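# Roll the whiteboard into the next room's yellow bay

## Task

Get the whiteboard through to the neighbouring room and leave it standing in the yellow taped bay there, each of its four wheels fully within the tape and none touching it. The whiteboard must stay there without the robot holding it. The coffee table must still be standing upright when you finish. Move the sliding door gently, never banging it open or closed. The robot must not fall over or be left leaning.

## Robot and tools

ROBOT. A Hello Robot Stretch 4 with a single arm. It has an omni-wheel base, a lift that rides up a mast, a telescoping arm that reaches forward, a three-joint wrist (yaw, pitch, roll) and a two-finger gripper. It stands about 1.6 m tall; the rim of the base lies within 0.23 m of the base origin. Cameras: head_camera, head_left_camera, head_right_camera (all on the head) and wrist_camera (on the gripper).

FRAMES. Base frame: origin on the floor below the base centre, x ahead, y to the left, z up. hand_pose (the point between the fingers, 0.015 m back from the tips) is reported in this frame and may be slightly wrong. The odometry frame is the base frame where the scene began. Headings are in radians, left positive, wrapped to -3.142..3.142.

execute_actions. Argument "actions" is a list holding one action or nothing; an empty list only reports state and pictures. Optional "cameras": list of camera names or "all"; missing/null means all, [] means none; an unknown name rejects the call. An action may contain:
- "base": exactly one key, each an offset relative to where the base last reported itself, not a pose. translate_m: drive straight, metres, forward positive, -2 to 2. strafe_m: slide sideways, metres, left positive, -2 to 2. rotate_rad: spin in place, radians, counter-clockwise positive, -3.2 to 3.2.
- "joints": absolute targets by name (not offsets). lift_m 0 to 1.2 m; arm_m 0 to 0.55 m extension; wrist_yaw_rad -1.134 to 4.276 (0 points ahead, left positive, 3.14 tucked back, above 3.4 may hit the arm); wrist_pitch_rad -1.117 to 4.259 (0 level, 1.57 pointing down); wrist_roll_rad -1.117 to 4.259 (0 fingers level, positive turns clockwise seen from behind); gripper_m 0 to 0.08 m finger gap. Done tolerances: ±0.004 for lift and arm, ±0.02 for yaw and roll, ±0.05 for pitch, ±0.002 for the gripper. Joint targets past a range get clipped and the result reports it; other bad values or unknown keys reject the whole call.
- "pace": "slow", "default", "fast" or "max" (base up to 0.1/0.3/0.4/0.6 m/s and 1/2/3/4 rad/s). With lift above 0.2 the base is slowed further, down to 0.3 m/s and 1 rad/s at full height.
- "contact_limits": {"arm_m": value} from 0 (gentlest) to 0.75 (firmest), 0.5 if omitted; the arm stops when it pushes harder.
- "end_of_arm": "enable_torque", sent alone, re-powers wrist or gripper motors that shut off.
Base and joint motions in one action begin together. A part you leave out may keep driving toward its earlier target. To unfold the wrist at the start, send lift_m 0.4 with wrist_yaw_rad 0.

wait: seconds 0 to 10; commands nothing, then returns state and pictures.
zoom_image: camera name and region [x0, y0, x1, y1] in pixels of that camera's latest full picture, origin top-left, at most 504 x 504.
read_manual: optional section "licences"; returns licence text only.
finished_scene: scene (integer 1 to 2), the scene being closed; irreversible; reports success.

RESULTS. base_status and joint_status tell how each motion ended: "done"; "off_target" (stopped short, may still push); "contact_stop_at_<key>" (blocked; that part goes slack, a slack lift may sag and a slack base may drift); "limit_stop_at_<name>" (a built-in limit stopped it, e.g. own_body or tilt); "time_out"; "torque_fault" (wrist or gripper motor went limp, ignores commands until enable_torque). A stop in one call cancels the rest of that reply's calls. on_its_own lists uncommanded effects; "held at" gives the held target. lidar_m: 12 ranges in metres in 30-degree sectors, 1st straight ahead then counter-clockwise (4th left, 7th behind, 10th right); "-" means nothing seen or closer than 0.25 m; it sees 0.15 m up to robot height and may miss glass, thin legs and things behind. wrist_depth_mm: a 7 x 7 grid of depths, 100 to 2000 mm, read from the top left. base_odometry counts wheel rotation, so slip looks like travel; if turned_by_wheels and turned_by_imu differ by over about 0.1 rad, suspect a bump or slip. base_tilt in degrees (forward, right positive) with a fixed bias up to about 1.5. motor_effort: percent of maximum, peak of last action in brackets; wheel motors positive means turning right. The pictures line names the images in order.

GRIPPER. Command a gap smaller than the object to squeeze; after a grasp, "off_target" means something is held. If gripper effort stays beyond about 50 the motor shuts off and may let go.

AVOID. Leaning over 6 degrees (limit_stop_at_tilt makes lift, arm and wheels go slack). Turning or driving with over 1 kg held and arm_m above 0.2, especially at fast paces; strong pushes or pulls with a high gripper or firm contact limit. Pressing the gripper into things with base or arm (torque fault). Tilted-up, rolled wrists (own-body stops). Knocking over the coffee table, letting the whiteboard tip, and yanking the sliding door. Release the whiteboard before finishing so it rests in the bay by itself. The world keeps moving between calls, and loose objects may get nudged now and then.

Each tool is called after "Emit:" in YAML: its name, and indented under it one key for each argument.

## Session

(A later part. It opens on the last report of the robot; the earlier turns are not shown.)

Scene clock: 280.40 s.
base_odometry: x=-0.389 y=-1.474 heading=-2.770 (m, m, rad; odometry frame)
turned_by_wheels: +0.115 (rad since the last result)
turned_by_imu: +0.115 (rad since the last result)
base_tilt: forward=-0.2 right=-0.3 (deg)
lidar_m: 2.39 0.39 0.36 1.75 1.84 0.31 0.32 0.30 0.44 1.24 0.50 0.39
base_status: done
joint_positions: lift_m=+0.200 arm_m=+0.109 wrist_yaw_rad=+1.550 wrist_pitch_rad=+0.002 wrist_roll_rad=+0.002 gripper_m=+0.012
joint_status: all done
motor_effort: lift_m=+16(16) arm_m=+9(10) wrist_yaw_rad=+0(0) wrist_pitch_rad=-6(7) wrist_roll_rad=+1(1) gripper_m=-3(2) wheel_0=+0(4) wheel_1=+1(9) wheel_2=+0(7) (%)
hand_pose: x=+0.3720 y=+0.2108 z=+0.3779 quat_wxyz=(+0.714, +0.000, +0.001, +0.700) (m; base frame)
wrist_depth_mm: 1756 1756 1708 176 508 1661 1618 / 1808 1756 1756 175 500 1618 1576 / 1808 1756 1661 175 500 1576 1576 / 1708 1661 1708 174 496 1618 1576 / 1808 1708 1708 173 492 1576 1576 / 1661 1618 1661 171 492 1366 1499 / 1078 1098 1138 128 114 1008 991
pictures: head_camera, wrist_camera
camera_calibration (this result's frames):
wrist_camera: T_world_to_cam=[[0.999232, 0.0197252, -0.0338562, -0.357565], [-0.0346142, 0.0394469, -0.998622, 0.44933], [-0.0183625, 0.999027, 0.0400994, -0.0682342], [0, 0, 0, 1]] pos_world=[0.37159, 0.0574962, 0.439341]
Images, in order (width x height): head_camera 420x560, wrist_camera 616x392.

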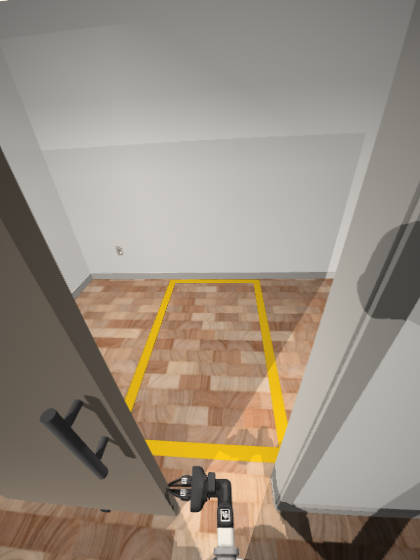

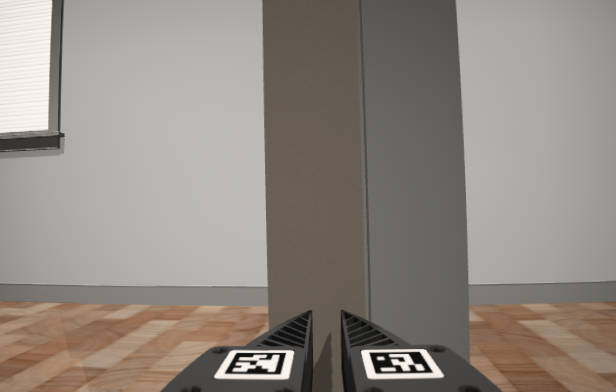

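Emit:
execute_actions:
  actions:
    - {"base": {"strafe_m": 0.305}, "joints": {"arm_m": 0.115}, "pace": "slow"}

Scene clock: 288.77 s.
base_odometry: x=-0.278 y=-1.758 heading=-2.771 (m, m, rad; odometry frame)
turned_by_wheels: -0.001 (rad since the last result)
turned_by_imu: -0.007 (rad since the last result)
base_tilt: forward=-0.3 right=-0.2 (deg)
lidar_m: 2.41 0.39 0.40 1.45 1.54 2.07 1.39 0.35 0.47 1.29 0.62 2.46
base_status: done
joint_positions: lift_m=+0.200 arm_m=+0.114 wrist_yaw_rad=+1.547 wrist_pitch_rad=+0.002 wrist_roll_rad=+0.002 gripper_m=+0.012
joint_status: all done
motor_effort: lift_m=+16(16) arm_m=+7(9) wrist_yaw_rad=+10(42) wrist_pitch_rad=-8(6) wrist_roll_rad=+1(1) gripper_m=-3(3) wheel_0=-6(20) wheel_1=+2(11) wheel_2=-3(10) (%)
hand_pose: x=+0.3772 y=+0.2105 z=+0.3779 quat_wxyz=(+0.715, +0.000, +0.001, +0.699) (m; base frame)
wrist_depth_mm: 1464 1464 1430 169 207 204 201 / 1464 1430 1430 168 206 203 200 / 1464 1430 1430 167 206 203 200 / 1464 1430 1397 167 204 202 198 / 1464 1430 1366 166 204 200 198 / 1464 1430 1430 164 204 200 197 / 1060 1098 1138 127 114 198 196
pictures: head_camera, head_left_camera, head_right_camera, wrist_camera
camera_calibration (this result's frames):
wrist_camera: T_world_to_cam=[[0.999292, 0.0164265, -0.0338559, -0.362019], [-0.0344837, 0.0395666, -0.998622, 0.449446], [-0.0150643, 0.999082, 0.040105, -0.0690938], [0, 0, 0, 1]] pos_world=[0.37622, 0.057194, 0.439341]
Images, in order (width x height): head_camera 420x560, head_left_camera 420x672, head_right_camera 420x672, wrist_camera 616x392.

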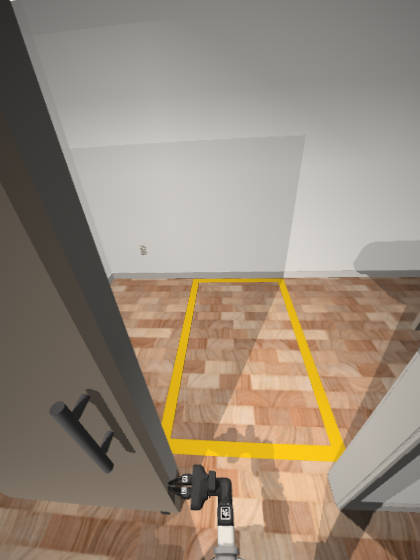

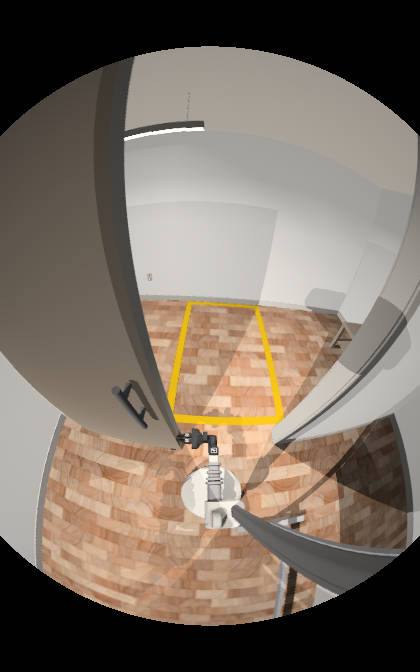

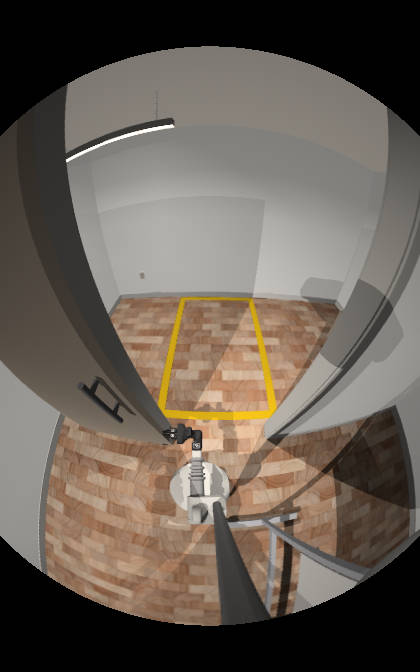

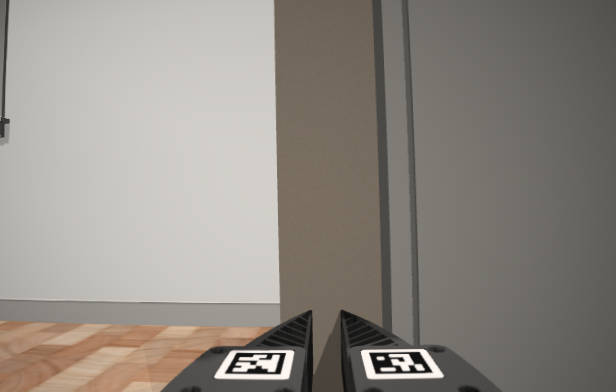

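Emit:
execute_actions:
  actions:
    - {"base": {"rotate_rad": -1.625}, "pace": "max"}

Scene clock: 349.33 s.
base_odometry: x=-0.278 y=-1.758 heading=+1.888 (m, m, rad; odometry frame)
turned_by_wheels: -1.625 (rad since the last result)
turned_by_imu: -1.628 (rad since the last result)
base_tilt: forward=-0.1 right=-0.3 (deg)
lidar_m: 1.61 0.63 0.71 2.41 0.39 0.39 1.44 1.51 2.04 1.56 0.34 0.42
base_status: done
joint_positions: lift_m=+0.200 arm_m=+0.114 wrist_yaw_rad=+1.550 wrist_pitch_rad=+0.002 wrist_roll_rad=+0.002 gripper_m=+0.012
joint_status: not commanded
motor_effort: lift_m=+16(16) arm_m=+7(7) wrist_yaw_rad=+3(9) wrist_pitch_rad=-7(7) wrist_roll_rad=+1(1) gripper_m=-3(3) wheel_0=+0(8) wheel_1=-1(12) wheel_2=+1(15) (%)
hand_pose: x=+0.3767 y=+0.2108 z=+0.3779 quat_wxyz=(+0.715, +0.000, +0.001, +0.700) (m; base frame)
wrist_depth_mm: - - - - - 349 342 / - - - - - 347 336 / - - - - - 347 330 / - - - - - 351 329 / - - - - - 353 327 / 1661 1708 1661 1618 1576 355 325 / 1078 1060 1138 127 114 340 322
pictures: head_camera, head_left_camera, head_right_camera, wrist_camera
camera_calibration (this result's frames):
wrist_camera: T_world_to_cam=[[0.999247, 0.0189827, -0.0338537, -0.362044], [-0.0345825, 0.0394782, -0.998622, 0.449476], [-0.0176201, 0.99904, 0.0401049, -0.0683655], [0, 0, 0, 1]] pos_world=[0.376111, 0.057428, 0.439341]
Images, in order (width x height): head_camera 420x560, head_left_camera 420x672, head_right_camera 420x672, wrist_camera 616x392.

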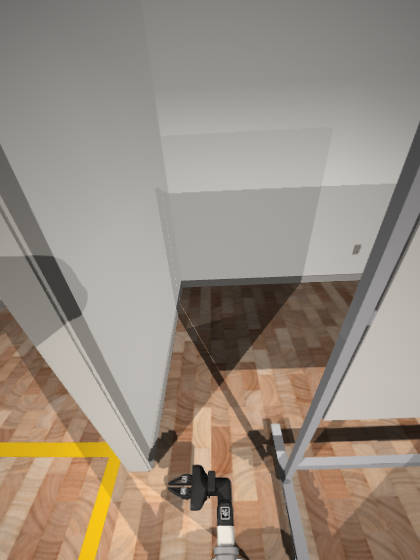

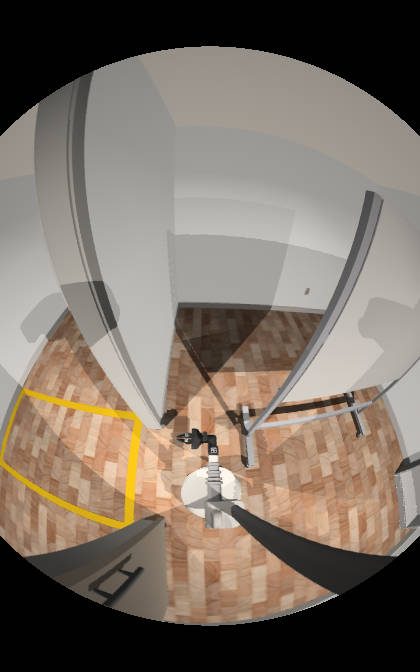

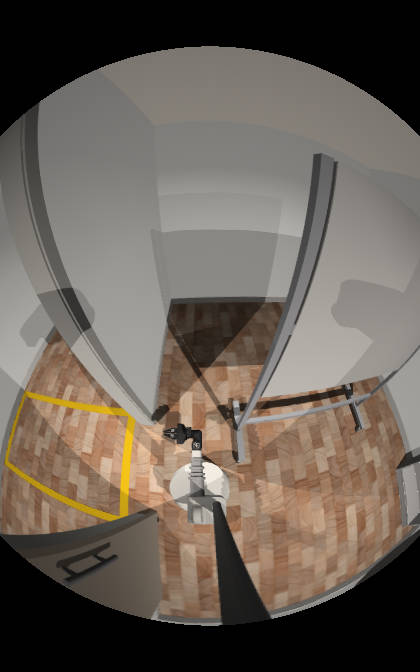

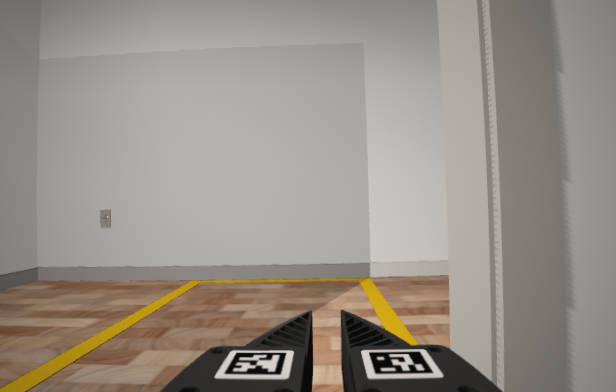

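Emit:
execute_actions:
  actions: []

Scene clock: 362.57 s.
base_odometry: x=-0.278 y=-1.758 heading=+1.888 (m, m, rad; odometry frame)
turned_by_wheels: +0.000 (rad since the last result)
turned_by_imu: +0.000 (rad since the last result)
base_tilt: forward=-0.2 right=-0.3 (deg)
lidar_m: 1.61 0.63 0.73 2.41 0.39 0.37 1.43 1.51 2.07 1.56 0.36 0.43
base_status: done
joint_positions: lift_m=+0.200 arm_m=+0.114 wrist_yaw_rad=+1.550 wrist_pitch_rad=+0.002 wrist_roll_rad=+0.002 gripper_m=+0.012
joint_status: not commanded
motor_effort: lift_m=+16(16) arm_m=+7(7) wrist_yaw_rad=+3(9) wrist_pitch_rad=-7(7) wrist_roll_rad=+1(1) gripper_m=-3(3) wheel_0=+0(8) wheel_1=-1(12) wheel_2=+1(15) (%)
hand_pose: x=+0.3767 y=+0.2108 z=+0.3779 quat_wxyz=(+0.715, +0.000, +0.001, +0.700) (m; base frame)
wrist_depth_mm: - - - - - 347 338 / - - - - - 345 338 / - - - - - 349 330 / - - - - - 349 329 / - - - - - 353 325 / 1708 1618 1618 1576 1576 353 327 / 1098 1098 1138 128 114 340 325
pictures: head_camera, head_left_camera, head_right_camera, wrist_camera
camera_calibration (this result's frames):
wrist_camera: T_world_to_cam=[[0.999247, 0.0189815, -0.0338538, -0.362044], [-0.0345826, 0.0394784, -0.998622, 0.449476], [-0.0176189, 0.99904, 0.0401051, -0.0683659], [0, 0, 0, 1]] pos_world=[0.376111, 0.0574278, 0.439341]
Images, in order (width x height): head_camera 420x560, head_left_camera 420x672, head_right_camera 420x672, wrist_camera 616x392.

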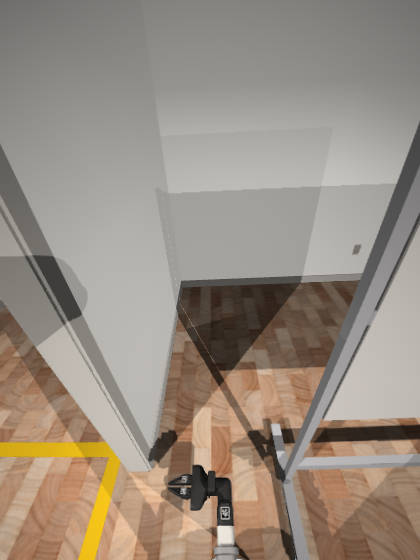

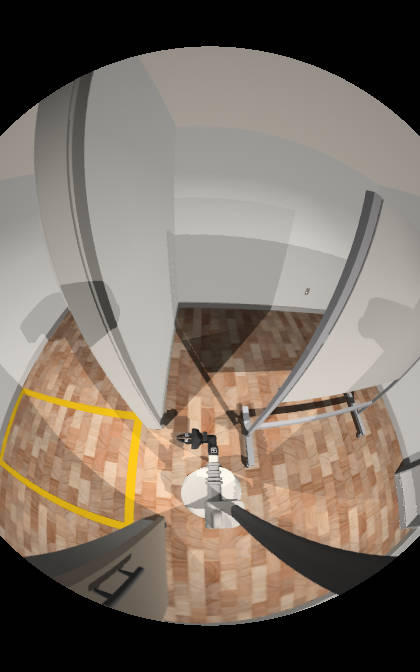

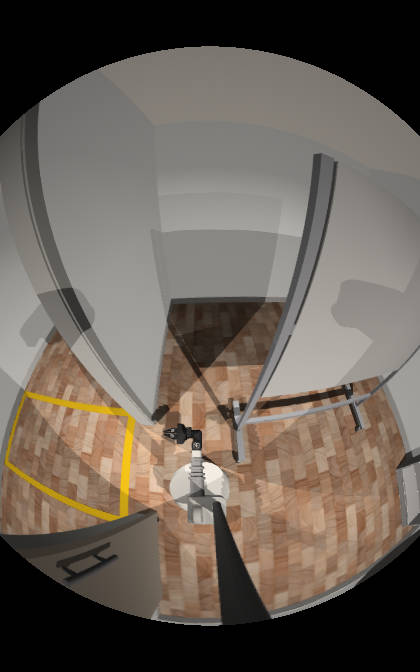

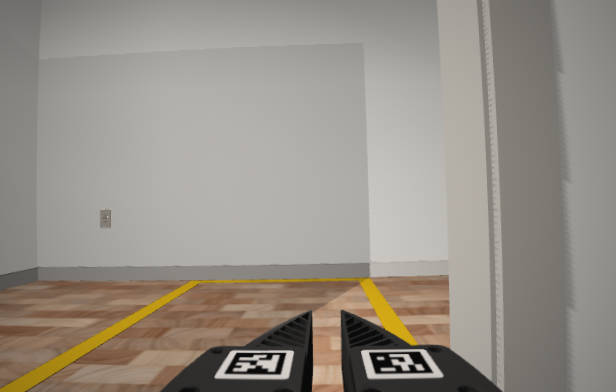

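Emit:
zoom_image:
  camera: "head_right_camera"
  region: [150, 380, 300, 520]

Region (150, 380, 300, 520) of head_right_camera's 420x672 image, scaled by 3.360, with more detail than that image has; it fills the top 470 rows of this view, and the rest is white.

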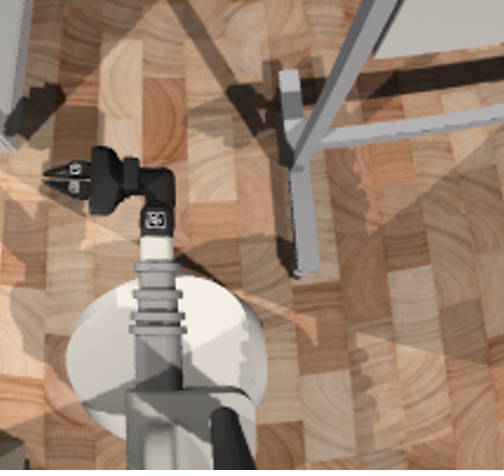

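Emit:
execute_actions:
  actions:
    - {"base": {"translate_m": -0.075}, "joints": {"arm_m": 0.0, "lift_m": 0.23, "gripper_m": 0.08}, "pace": "max"}
  cameras: ["head_right_camera"]

Scene clock: 483.83 s.
base_odometry: x=-0.255 y=-1.829 heading=+1.888 (m, m, rad; odometry frame)
turned_by_wheels: +0.000 (rad since the last result)
turned_by_imu: +0.000 (rad since the last result)
base_tilt: forward=-0.1 right=-0.2 (deg)
lidar_m: 1.62 0.69 2.53 2.40 0.34 0.46 1.38 1.44 1.95 1.57 0.39 0.40
base_status: done
joint_positions: lift_m=+0.230 arm_m=+0.004 wrist_yaw_rad=+1.550 wrist_pitch_rad=+0.002 wrist_roll_rad=+0.002 gripper_m=+0.080
joint_status: all done
joint sent to its limit — the command would take arm_m past its lower limit, so that joint was sent only as far as its limit.
motor_effort: lift_m=+21(23) arm_m=-9(9) wrist_yaw_rad=+1(3) wrist_pitch_rad=-8(7) wrist_roll_rad=+1(1) gripper_m=+0(1) wheel_0=+1(6) wheel_1=+1(10) wheel_2=-2(14) (%)
hand_pose: x=+0.2666 y=+0.2108 z=+0.4075 quat_wxyz=(+0.714, +0.000, +0.001, +0.700) (m; base frame)
wrist_depth_mm: - - - - - - - / - - - - - - - / - - - - - - - / - - - - - - - / - - - - - - - / 1808 1808 1808 1708 1708 1618 1576 / 1229 116 140 1118 1008 120 -
pictures: head_right_camera
Images, in order (width x height): head_right_camera 420x672.

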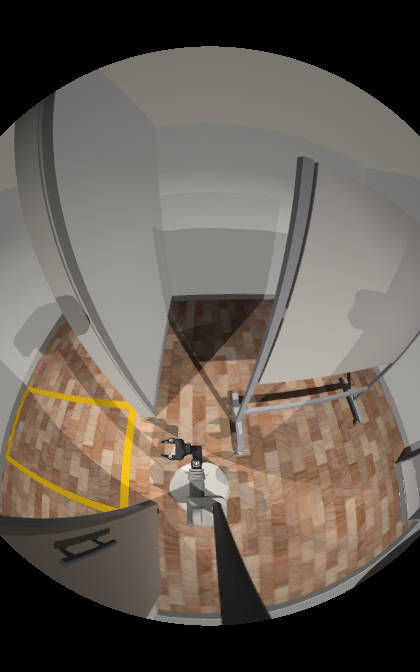

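Emit:
execute_actions:
  actions:
    - {"base": {"strafe_m": -0.69}, "joints": {"wrist_yaw_rad": -0.874}, "pace": "max"}
  cameras: ["head_camera", "head_right_camera"]

Scene clock: 493.57 s.
base_odometry: x=+0.401 y=-1.614 heading=+1.888 (m, m, rad; odometry frame)
turned_by_wheels: +0.000 (rad since the last result)
turned_by_imu: -0.001 (rad since the last result)
base_tilt: forward=-0.3 right=-0.2 (deg)
lidar_m: 0.48 0.50 0.44 0.96 1.03 1.44 1.37 1.37 1.37 1.43 0.72 0.51
base_status: done
joint_positions: lift_m=+0.230 arm_m=+0.004 wrist_yaw_rad=-0.873 wrist_pitch_rad=+0.002 wrist_roll_rad=+0.002 gripper_m=+0.080
joint_status: all done
motor_effort: lift_m=+21(21) arm_m=-9(9) wrist_yaw_rad=-1(4) wrist_pitch_rad=-7(9) wrist_roll_rad=+1(1) gripper_m=+0(1) wheel_0=-2(12) wheel_1=+1(18) wheel_2=+0(0) (%)
hand_pose: x=+0.2443 y=-0.2192 z=+0.4075 quat_wxyz=(+0.906, +0.001, +0.001, -0.423) (m; base frame)
wrist_depth_mm: 1808 - - 597 750 1397 1255 / 1808 - - - 1576 1397 1229 / 1756 - - - 1661 1397 1229 / 1756 - - - 1708 1397 1229 / 1808 - - - 1661 1397 1255 / 1756 1708 462 554 809 1366 1229 / 307 116 140 1098 878 120 -
pictures: head_camera, head_right_camera
Images, in order (width x height): head_camera 420x560, head_right_camera 420x672.

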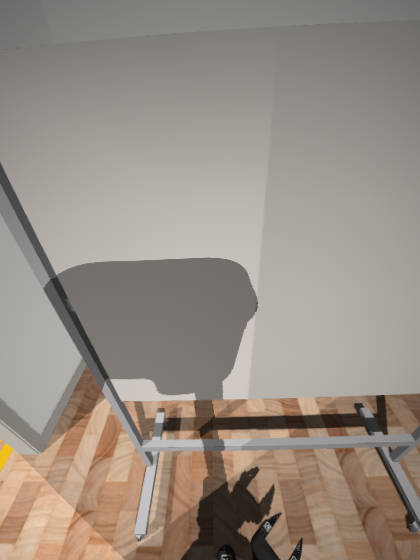

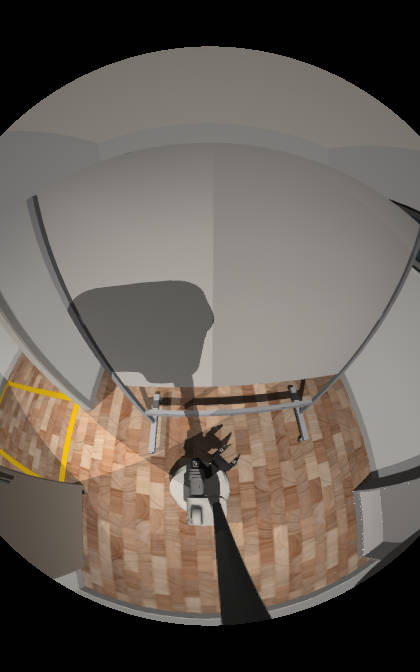

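Emit:
execute_actions:
  actions:
    - {"base": {"rotate_rad": 1.60}, "joints": {"wrist_yaw_rad": -0.974, "arm_m": 0.13}, "pace": "max"}

Scene clock: 511.40 s.
base_odometry: x=+0.401 y=-1.614 heading=-2.796 (m, m, rad; odometry frame)
turned_by_wheels: +1.600 (rad since the last result)
turned_by_imu: +1.603 (rad since the last result)
base_tilt: forward=-0.2 right=-0.3 (deg)
lidar_m: 0.95 1.03 1.43 1.37 1.41 1.36 1.59 0.71 0.51 0.48 0.51 0.46
base_status: done
joint_positions: lift_m=+0.230 arm_m=+0.128 wrist_yaw_rad=-0.973 wrist_pitch_rad=+0.002 wrist_roll_rad=+0.002 gripper_m=+0.080
joint_status: all done
motor_effort: lift_m=+21(21) arm_m=+9(10) wrist_yaw_rad=+0(7) wrist_pitch_rad=-7(7) wrist_roll_rad=+1(1) gripper_m=+0(0) wheel_0=-1(15) wheel_1=+1(9) wheel_2=-1(12) (%)
hand_pose: x=+0.3467 y=-0.2250 z=+0.4075 quat_wxyz=(+0.884, +0.001, +0.001, -0.468) (m; base frame)
wrist_depth_mm: - - 1025 1336 1863 - 1808 / - - 1025 1308 1863 - 1808 / - - 1008 1336 1808 - 1863 / - - 1025 1281 1808 - 1863 / - - 1008 1308 1756 1921 1808 / 1661 1576 991 1281 1576 402 1576 / 1182 116 140 1098 1008 120 -
pictures: head_camera, head_left_camera, head_right_camera, wrist_camera
camera_calibration (this result's frames):
wrist_camera: T_world_to_cam=[[-0.80301, -0.595, -0.0339041, 0.163901], [0.0509814, -0.0119008, -0.998629, 0.453936], [0.593781, -0.803638, 0.0398904, -0.252246], [0, 0, 0, 1]] pos_world=[0.258251, -0.0997913, 0.468933]
Images, in order (width x height): head_camera 420x560, head_left_camera 420x672, head_right_camera 420x672, wrist_camera 616x392.

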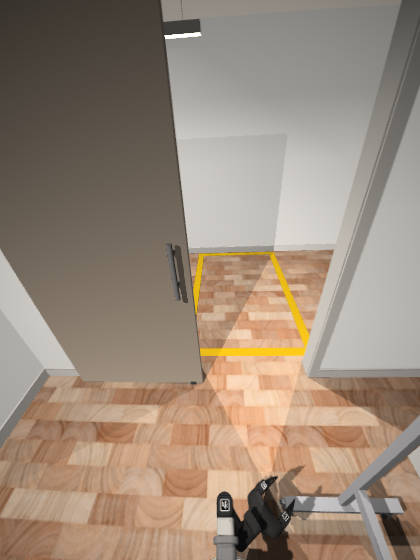

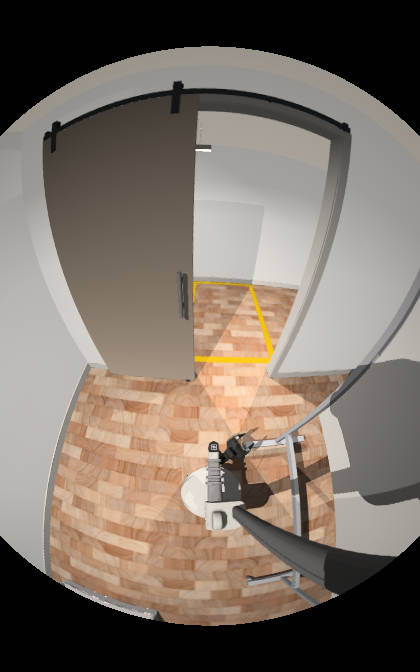

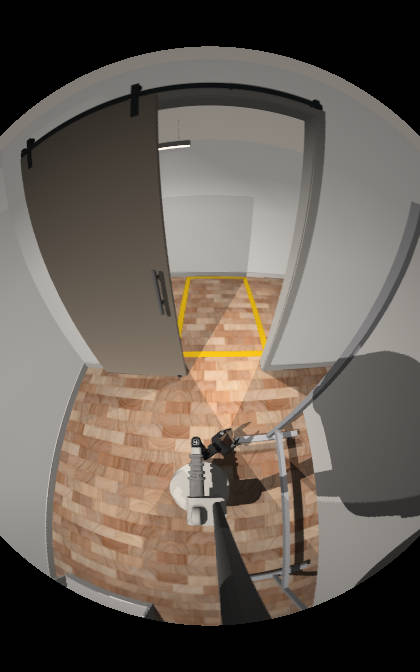

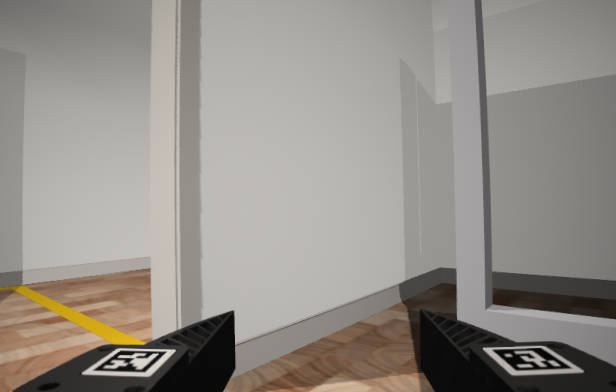

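Emit:
zoom_image:
  camera: "head_camera"
  region: [200, 420, 420, 560]

Emit:
zoom_image:
  camera: "head_camera"
  region: [170, 320, 340, 400]

Region (200, 420, 420, 560) of head_camera's 420x560 image, scaled by 2.291, with more detail than that image has; it fills the top 321 rows of this view, and the rest is white.

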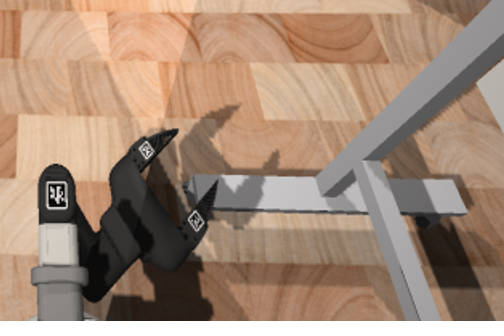

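Region (170, 320, 340, 400) of head_camera's 420x560 image, scaled by 2.965, with more detail than that image has; it fills the top 237 rows of this view, and the rest is white.

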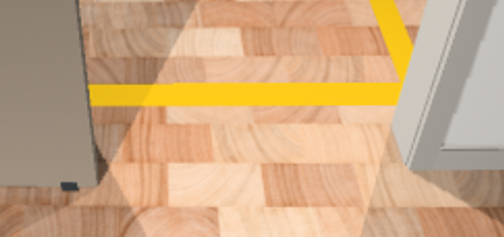

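Emit:
zoom_image:
  camera: "wrist_camera"
  region: [400, 170, 560, 350]

Region (400, 170, 560, 350) of wrist_camera's 616x392 image, scaled by 2.800.

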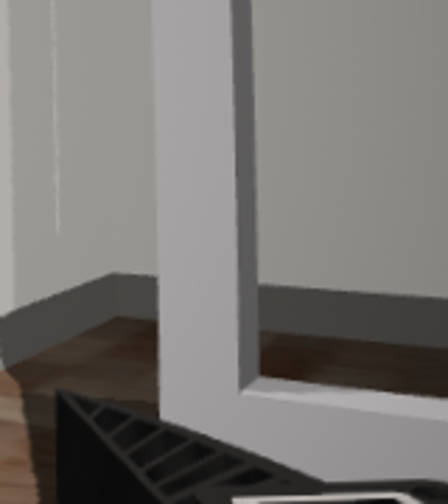

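Emit:
execute_actions:
  actions:
    - {"base": {"strafe_m": -0.313}, "joints": {"arm_m": 0.144}, "pace": "fast"}

Scene clock: 556.10 s.
base_odometry: x=+0.294 y=-1.320 heading=-2.796 (m, m, rad; odometry frame)
turned_by_wheels: +0.000 (rad since the last result)
turned_by_imu: +0.000 (rad since the last result)
base_tilt: forward=-0.2 right=-0.4 (deg)
lidar_m: 0.36 1.08 1.48 1.67 1.73 1.48 0.70 0.26 0.25 - 0.25 0.25
base_status: done
joint_positions: lift_m=+0.230 arm_m=+0.142 wrist_yaw_rad=-0.974 wrist_pitch_rad=+0.002 wrist_roll_rad=+0.002 gripper_m=+0.080
joint_status: all done
motor_effort: lift_m=+21(21) arm_m=+9(11) wrist_yaw_rad=+0(0) wrist_pitch_rad=-7(7) wrist_roll_rad=+1(1) gripper_m=+0(0) wheel_0=-1(14) wheel_1=+2(12) wheel_2=+0(0) (%)
hand_pose: x=+0.3605 y=-0.2250 z=+0.4075 quat_wxyz=(+0.884, +0.001, +0.001, -0.468) (m; base frame)
wrist_depth_mm: 699 798 1008 151 1756 1756 1537 / 699 820 991 150 1808 1863 1618 / 691 820 991 148 1808 1708 1576 / 699 809 991 147 1708 1808 1537 / 691 809 976 147 1756 1756 1576 / 691 809 946 147 1499 1661 1464 / 668 116 140 146 960 120 -
pictures: head_camera, head_left_camera, head_right_camera, wrist_camera
camera_calibration (this result's frames):
wrist_camera: T_world_to_cam=[[-0.803259, -0.594664, -0.033904, 0.175107], [0.0509765, -0.0119223, -0.998629, 0.453231], [0.593445, -0.803886, 0.0398906, -0.26037], [0, 0, 0, 1]] pos_world=[0.272067, -0.0997741, 0.468933]
Images, in order (width x height): head_camera 420x560, head_left_camera 420x672, head_right_camera 420x672, wrist_camera 616x392.

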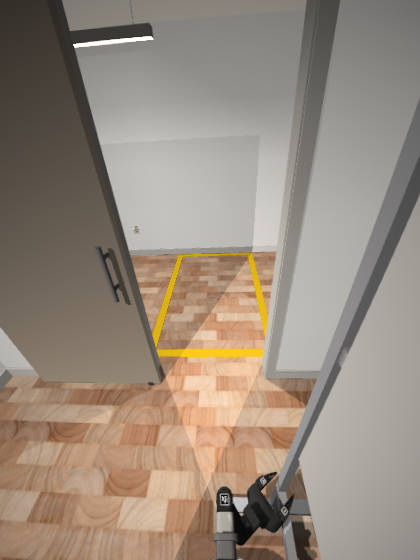

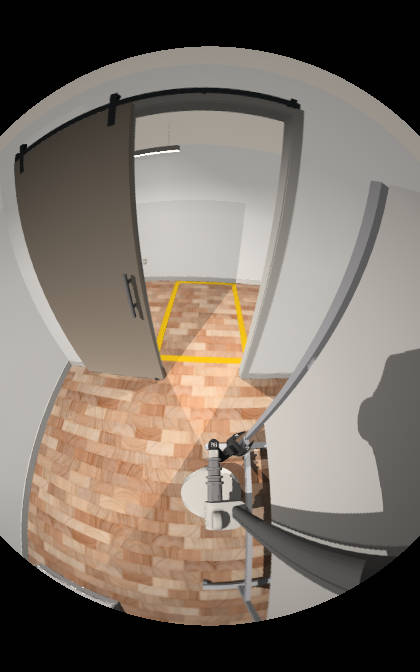

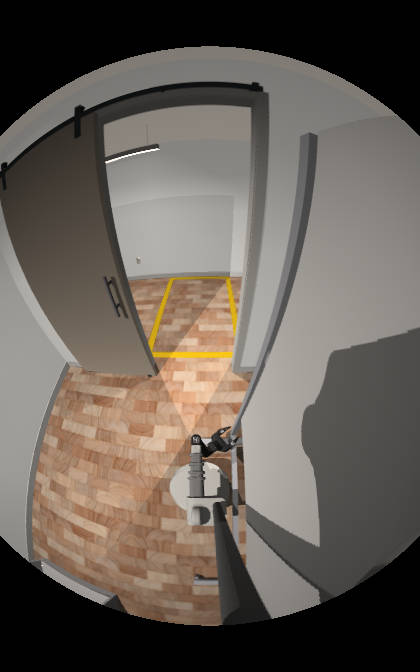

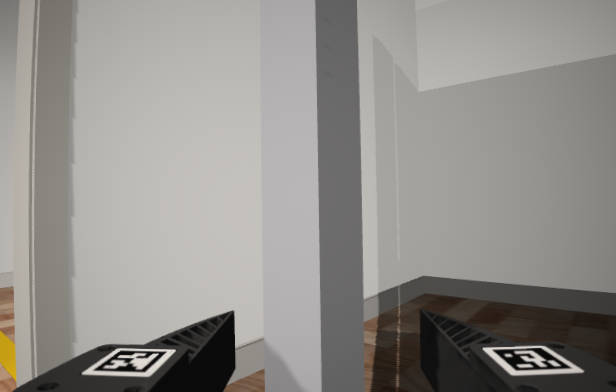

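Emit:
execute_actions:
  actions:
    - {"base": {"strafe_m": -0.008}, "joints": {"arm_m": 0.156, "gripper_m": 0.02}, "pace": "slow"}
  cameras: ["wrist_camera", "head_camera"]

Scene clock: 584.77 s.
base_odometry: x=+0.292 y=-1.312 heading=-2.796 (m, m, rad; odometry frame)
turned_by_wheels: +0.000 (rad since the last result)
turned_by_imu: +0.000 (rad since the last result)
base_tilt: forward=-0.2 right=-0.3 (deg)
lidar_m: 0.34 1.08 1.49 1.66 1.77 1.51 0.68 0.25 0.25 - 0.25 0.26
base_status: done
joint_positions: lift_m=+0.230 arm_m=+0.154 wrist_yaw_rad=-0.974 wrist_pitch_rad=+0.002 wrist_roll_rad=+0.002 gripper_m=+0.040
joint_status: gripper_m off_target (ended at +0.040, target +0.020); the others done
on_its_own: gripper_m is held at +0.035, not at your +0.020, by its contact guard: the fingers met something
motor_effort: lift_m=+21(21) arm_m=+9(14) wrist_yaw_rad=+0(1) wrist_pitch_rad=-7(7) wrist_roll_rad=-1(0) gripper_m=-33(33) wheel_0=+2(5) wheel_1=-1(4) wheel_2=+0(1) (%)
hand_pose: x=+0.3724 y=-0.2250 z=+0.4075 quat_wxyz=(+0.884, +0.001, +0.001, -0.468) (m; base frame)
wrist_depth_mm: 699 798 991 136 1756 1756 1537 / 676 798 991 135 1708 1756 1576 / 691 798 976 134 1756 1756 1576 / 676 788 991 134 1708 1756 1537 / 676 788 960 133 1708 1756 1576 / 676 788 931 133 1499 1618 1537 / 668 759 111 133 135 1118 1118
pictures: head_camera, wrist_camera
camera_calibration (this result's frames):
wrist_camera: T_world_to_cam=[[-0.803328, -0.594552, -0.0342455, 0.184891], [0.0512573, -0.011737, -0.998617, 0.452554], [0.593327, -0.803972, 0.0399038, -0.267446], [0, 0, 0, 1]] pos_world=[0.284014, -0.0997804, 0.468932]
Images, in order (width x height): head_camera 420x560, wrist_camera 616x392.

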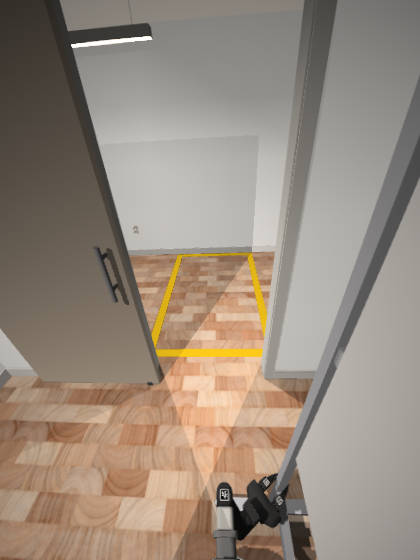

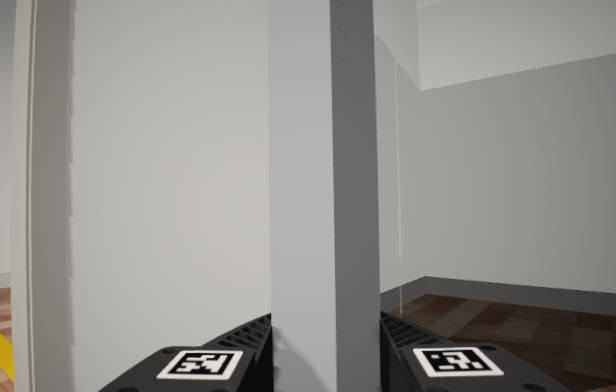

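Emit:
zoom_image:
  camera: "head_camera"
  region: [130, 320, 300, 400]

Region (130, 320, 300, 400) of head_camera's 420x560 image, scaled by 2.965, with more detail than that image has; it fills the top 237 rows of this view, and the rest is white.

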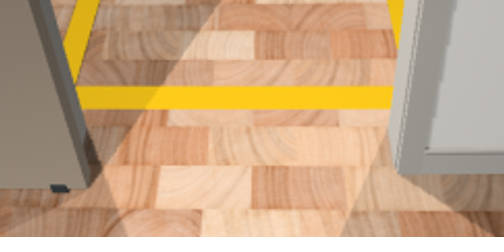

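Emit:
execute_actions:
  actions:
    - {"base": {"strafe_m": 0.22}}

Scene clock: 599.97 s.
base_odometry: x=+0.366 y=-1.519 heading=-2.796 (m, m, rad; odometry frame)
turned_by_wheels: +0.000 (rad since the last result)
turned_by_imu: -0.002 (rad since the last result)
base_tilt: forward=-0.2 right=-0.3 (deg)
lidar_m: 1.02 0.98 1.47 1.46 1.51 1.37 0.90 0.39 0.25 0.25 0.25 0.28
base_status: done
joint_positions: lift_m=+0.230 arm_m=+0.155 wrist_yaw_rad=-0.974 wrist_pitch_rad=+0.003 wrist_roll_rad=+0.002 gripper_m=+0.039
joint_status: not commanded
on_its_own: gripper_m is held at +0.035, not at your +0.020, by its contact guard: the fingers met something
motor_effort: lift_m=+21(21) arm_m=+8(10) wrist_yaw_rad=+1(8) wrist_pitch_rad=-9(8) wrist_roll_rad=+0(1) gripper_m=-26(33) wheel_0=-2(13) wheel_1=+0(9) wheel_2=-2(2) (%)
hand_pose: x=+0.3727 y=-0.2250 z=+0.4074 quat_wxyz=(+0.884, +0.001, +0.001, -0.468) (m; base frame)
wrist_depth_mm: - 878 991 138 1756 - 1756 / - 891 991 138 1756 - 1708 / - 878 991 138 1756 - 1756 / - 866 976 137 1756 - 1756 / - 878 976 137 1756 - 1708 / 1756 854 931 137 1464 1618 1618 / 1118 878 108 134 134 1138 1118
pictures: head_camera, head_left_camera, head_right_camera, wrist_camera
camera_calibration (this result's frames):
wrist_camera: T_world_to_cam=[[-0.80325, -0.594657, -0.0342236, 0.185045], [0.0510944, -0.0115443, -0.998627, 0.452597], [0.593446, -0.803896, 0.0396566, -0.267523], [0, 0, 0, 1]] pos_world=[0.284272, -0.0997975, 0.468917]
Images, in order (width x height): head_camera 420x560, head_left_camera 420x672, head_right_camera 420x672, wrist_camera 616x392.

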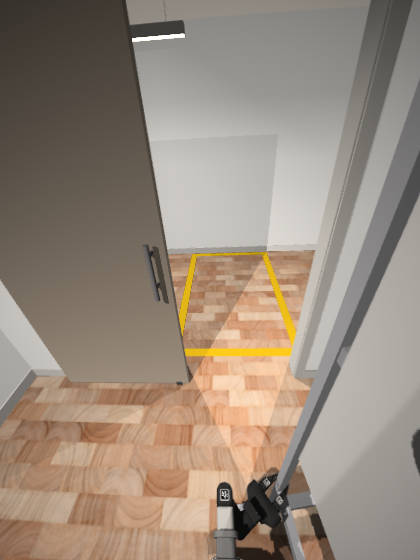

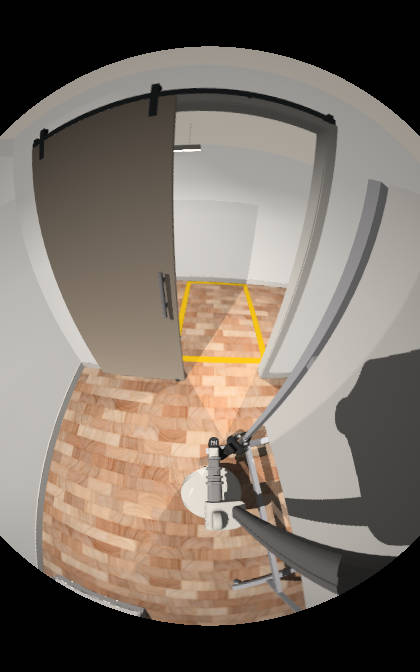

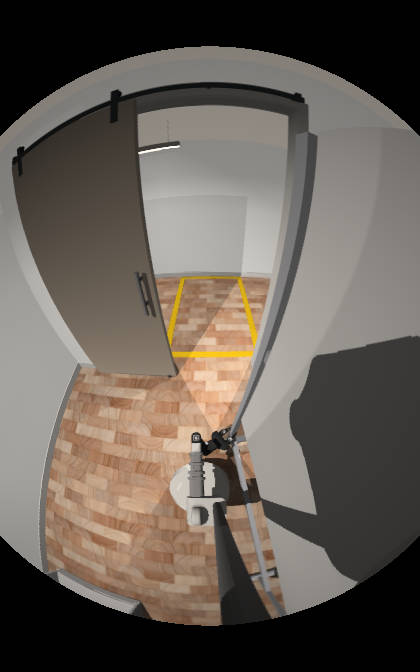

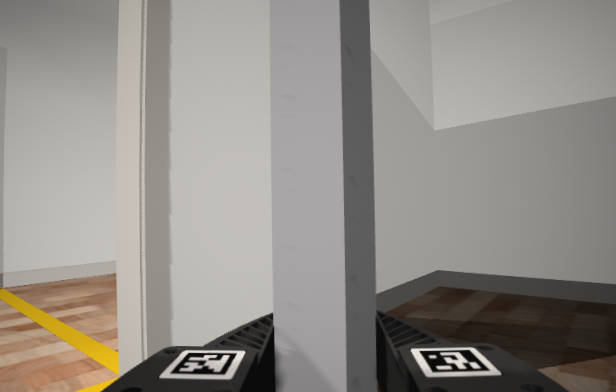

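Emit:
zoom_image:
  camera: "head_left_camera"
  region: [190, 520, 330, 630]

Emit:
zoom_image:
  camera: "head_camera"
  region: [160, 320, 330, 400]

Emit:
zoom_image:
  camera: "head_left_camera"
  region: [170, 410, 310, 520]

Region (190, 520, 330, 630) of head_left_camera's 420x672 image, scaled by 3.600, with more detail than that image has; it fills the top 396 rows of this view, and the rest is white.

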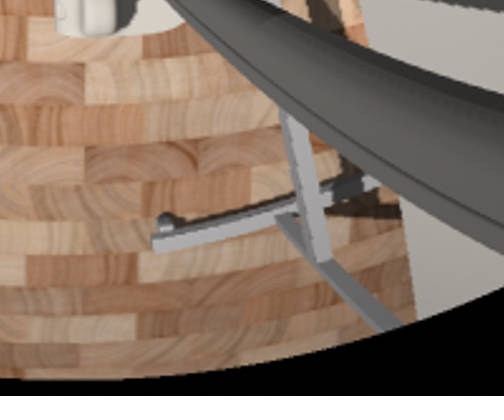

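Region (160, 320, 330, 400) of head_camera's 420x560 image, scaled by 2.965, with more detail than that image has; it fills the top 237 rows of this view, and the rest is white.

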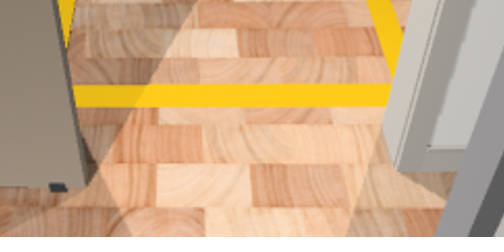

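Region (170, 410, 310, 520) of head_left_camera's 420x672 image, scaled by 3.600, with more detail than that image has; it fills the top 396 rows of this view, and the rest is white.

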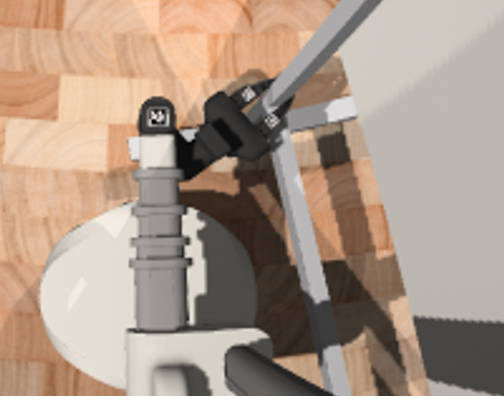

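Emit:
execute_actions:
  actions:
    - {"base": {"translate_m": 0.55}}

Scene clock: 613.57 s.
base_odometry: x=-0.151 y=-1.705 heading=-2.796 (m, m, rad; odometry frame)
turned_by_wheels: +0.000 (rad since the last result)
turned_by_imu: -0.005 (rad since the last result)
base_tilt: forward=-0.2 right=-0.3 (deg)
lidar_m: 2.56 0.49 0.68 1.46 1.53 1.92 0.87 0.35 0.25 0.25 0.25 0.29
base_status: done
joint_positions: lift_m=+0.230 arm_m=+0.155 wrist_yaw_rad=-0.983 wrist_pitch_rad=+0.002 wrist_roll_rad=+0.002 gripper_m=+0.039
joint_status: not commanded
on_its_own: gripper_m is held at +0.035, not at your +0.020, by its contact guard: the fingers met something; wrist_yaw_rad is at rest, and its effort (+28) is outside its rest range (-13 to +13)
motor_effort: lift_m=+21(20) arm_m=+8(8) wrist_yaw_rad=+28(55) wrist_pitch_rad=-5(9) wrist_roll_rad=+0(0) gripper_m=-27(27) wheel_0=+1(9) wheel_1=+1(5) wheel_2=-3(21) (%)
hand_pose: x=+0.3705 y=-0.2255 z=+0.4076 quat_wxyz=(+0.882, +0.001, +0.000, -0.472) (m; base frame)
wrist_depth_mm: - - - 138 603 1060 1756 / - - - 137 597 1060 1708 / - - - 137 585 1008 1756 / 1983 - - 136 580 1008 1708 / 1921 - - 136 580 991 1708 / 1708 1708 1661 135 512 991 1618 / 1118 1182 108 132 135 809 1098
pictures: head_camera, head_left_camera, head_right_camera, wrist_camera
camera_calibration (this result's frames):
wrist_camera: T_world_to_cam=[[-0.808923, -0.586921, -0.0341764, 0.186872], [0.051343, -0.0126149, -0.998601, 0.452504], [0.585669, -0.809546, 0.0403388, -0.265271], [0, 0, 0, 1]] pos_world=[0.283293, -0.0993613, 0.468958]
Images, in order (width x height): head_camera 420x560, head_left_camera 420x672, head_right_camera 420x672, wrist_camera 616x392.

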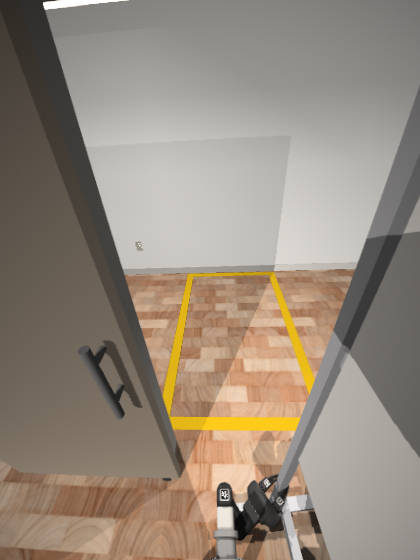

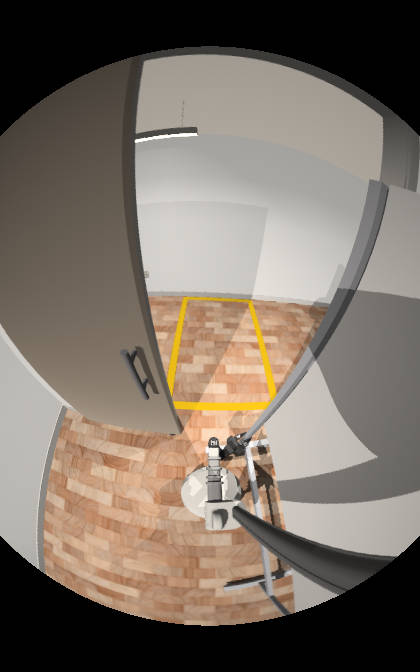

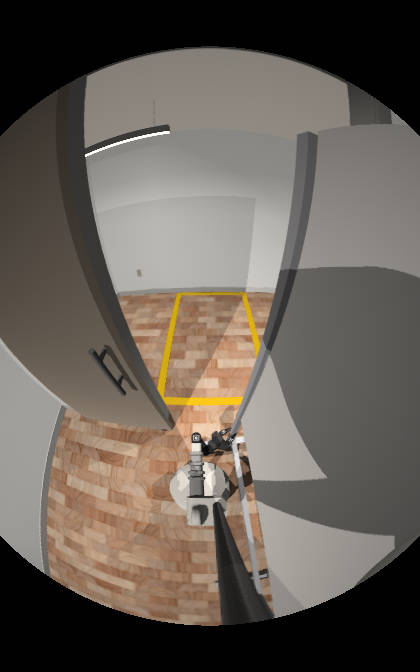

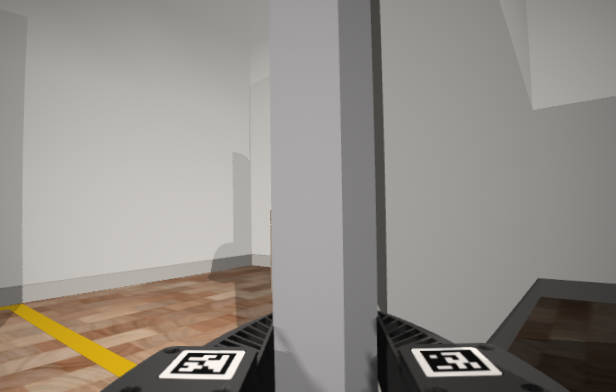

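Emit:
zoom_image:
  camera: "head_left_camera"
  region: [190, 520, 330, 630]

Emit:
zoom_image:
  camera: "head_camera"
  region: [140, 400, 340, 560]

Emit:
zoom_image:
  camera: "head_left_camera"
  region: [160, 390, 300, 520]

Region (190, 520, 330, 630) of head_left_camera's 420x672 image, scaled by 3.600, with more detail than that image has; it fills the top 396 rows of this view, and the rest is white.

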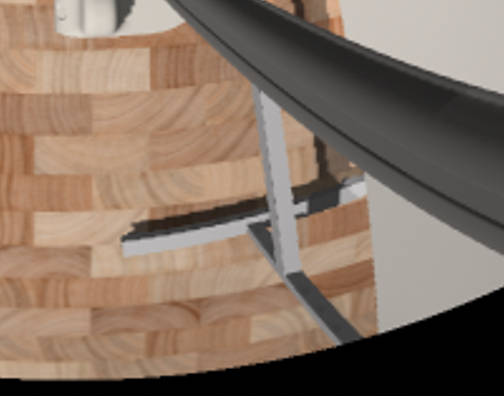

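Region (140, 400, 340, 560) of head_camera's 420x560 image, scaled by 2.520, with more detail than that image has; it fills the top 403 rows of this view, and the rest is white.

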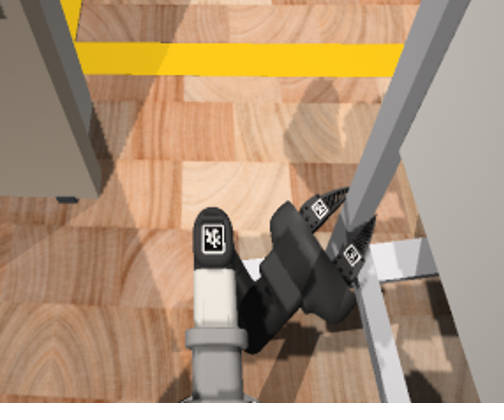

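Region (160, 390, 300, 520) of head_left_camera's 420x672 image, scaled by 3.600, with more detail than that image has; it fills the top 468 rows of this view, and the rest is white.

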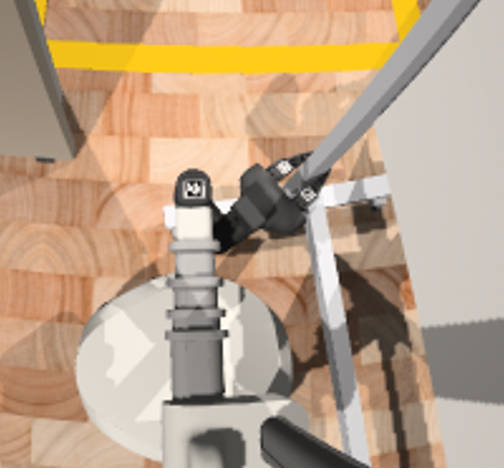

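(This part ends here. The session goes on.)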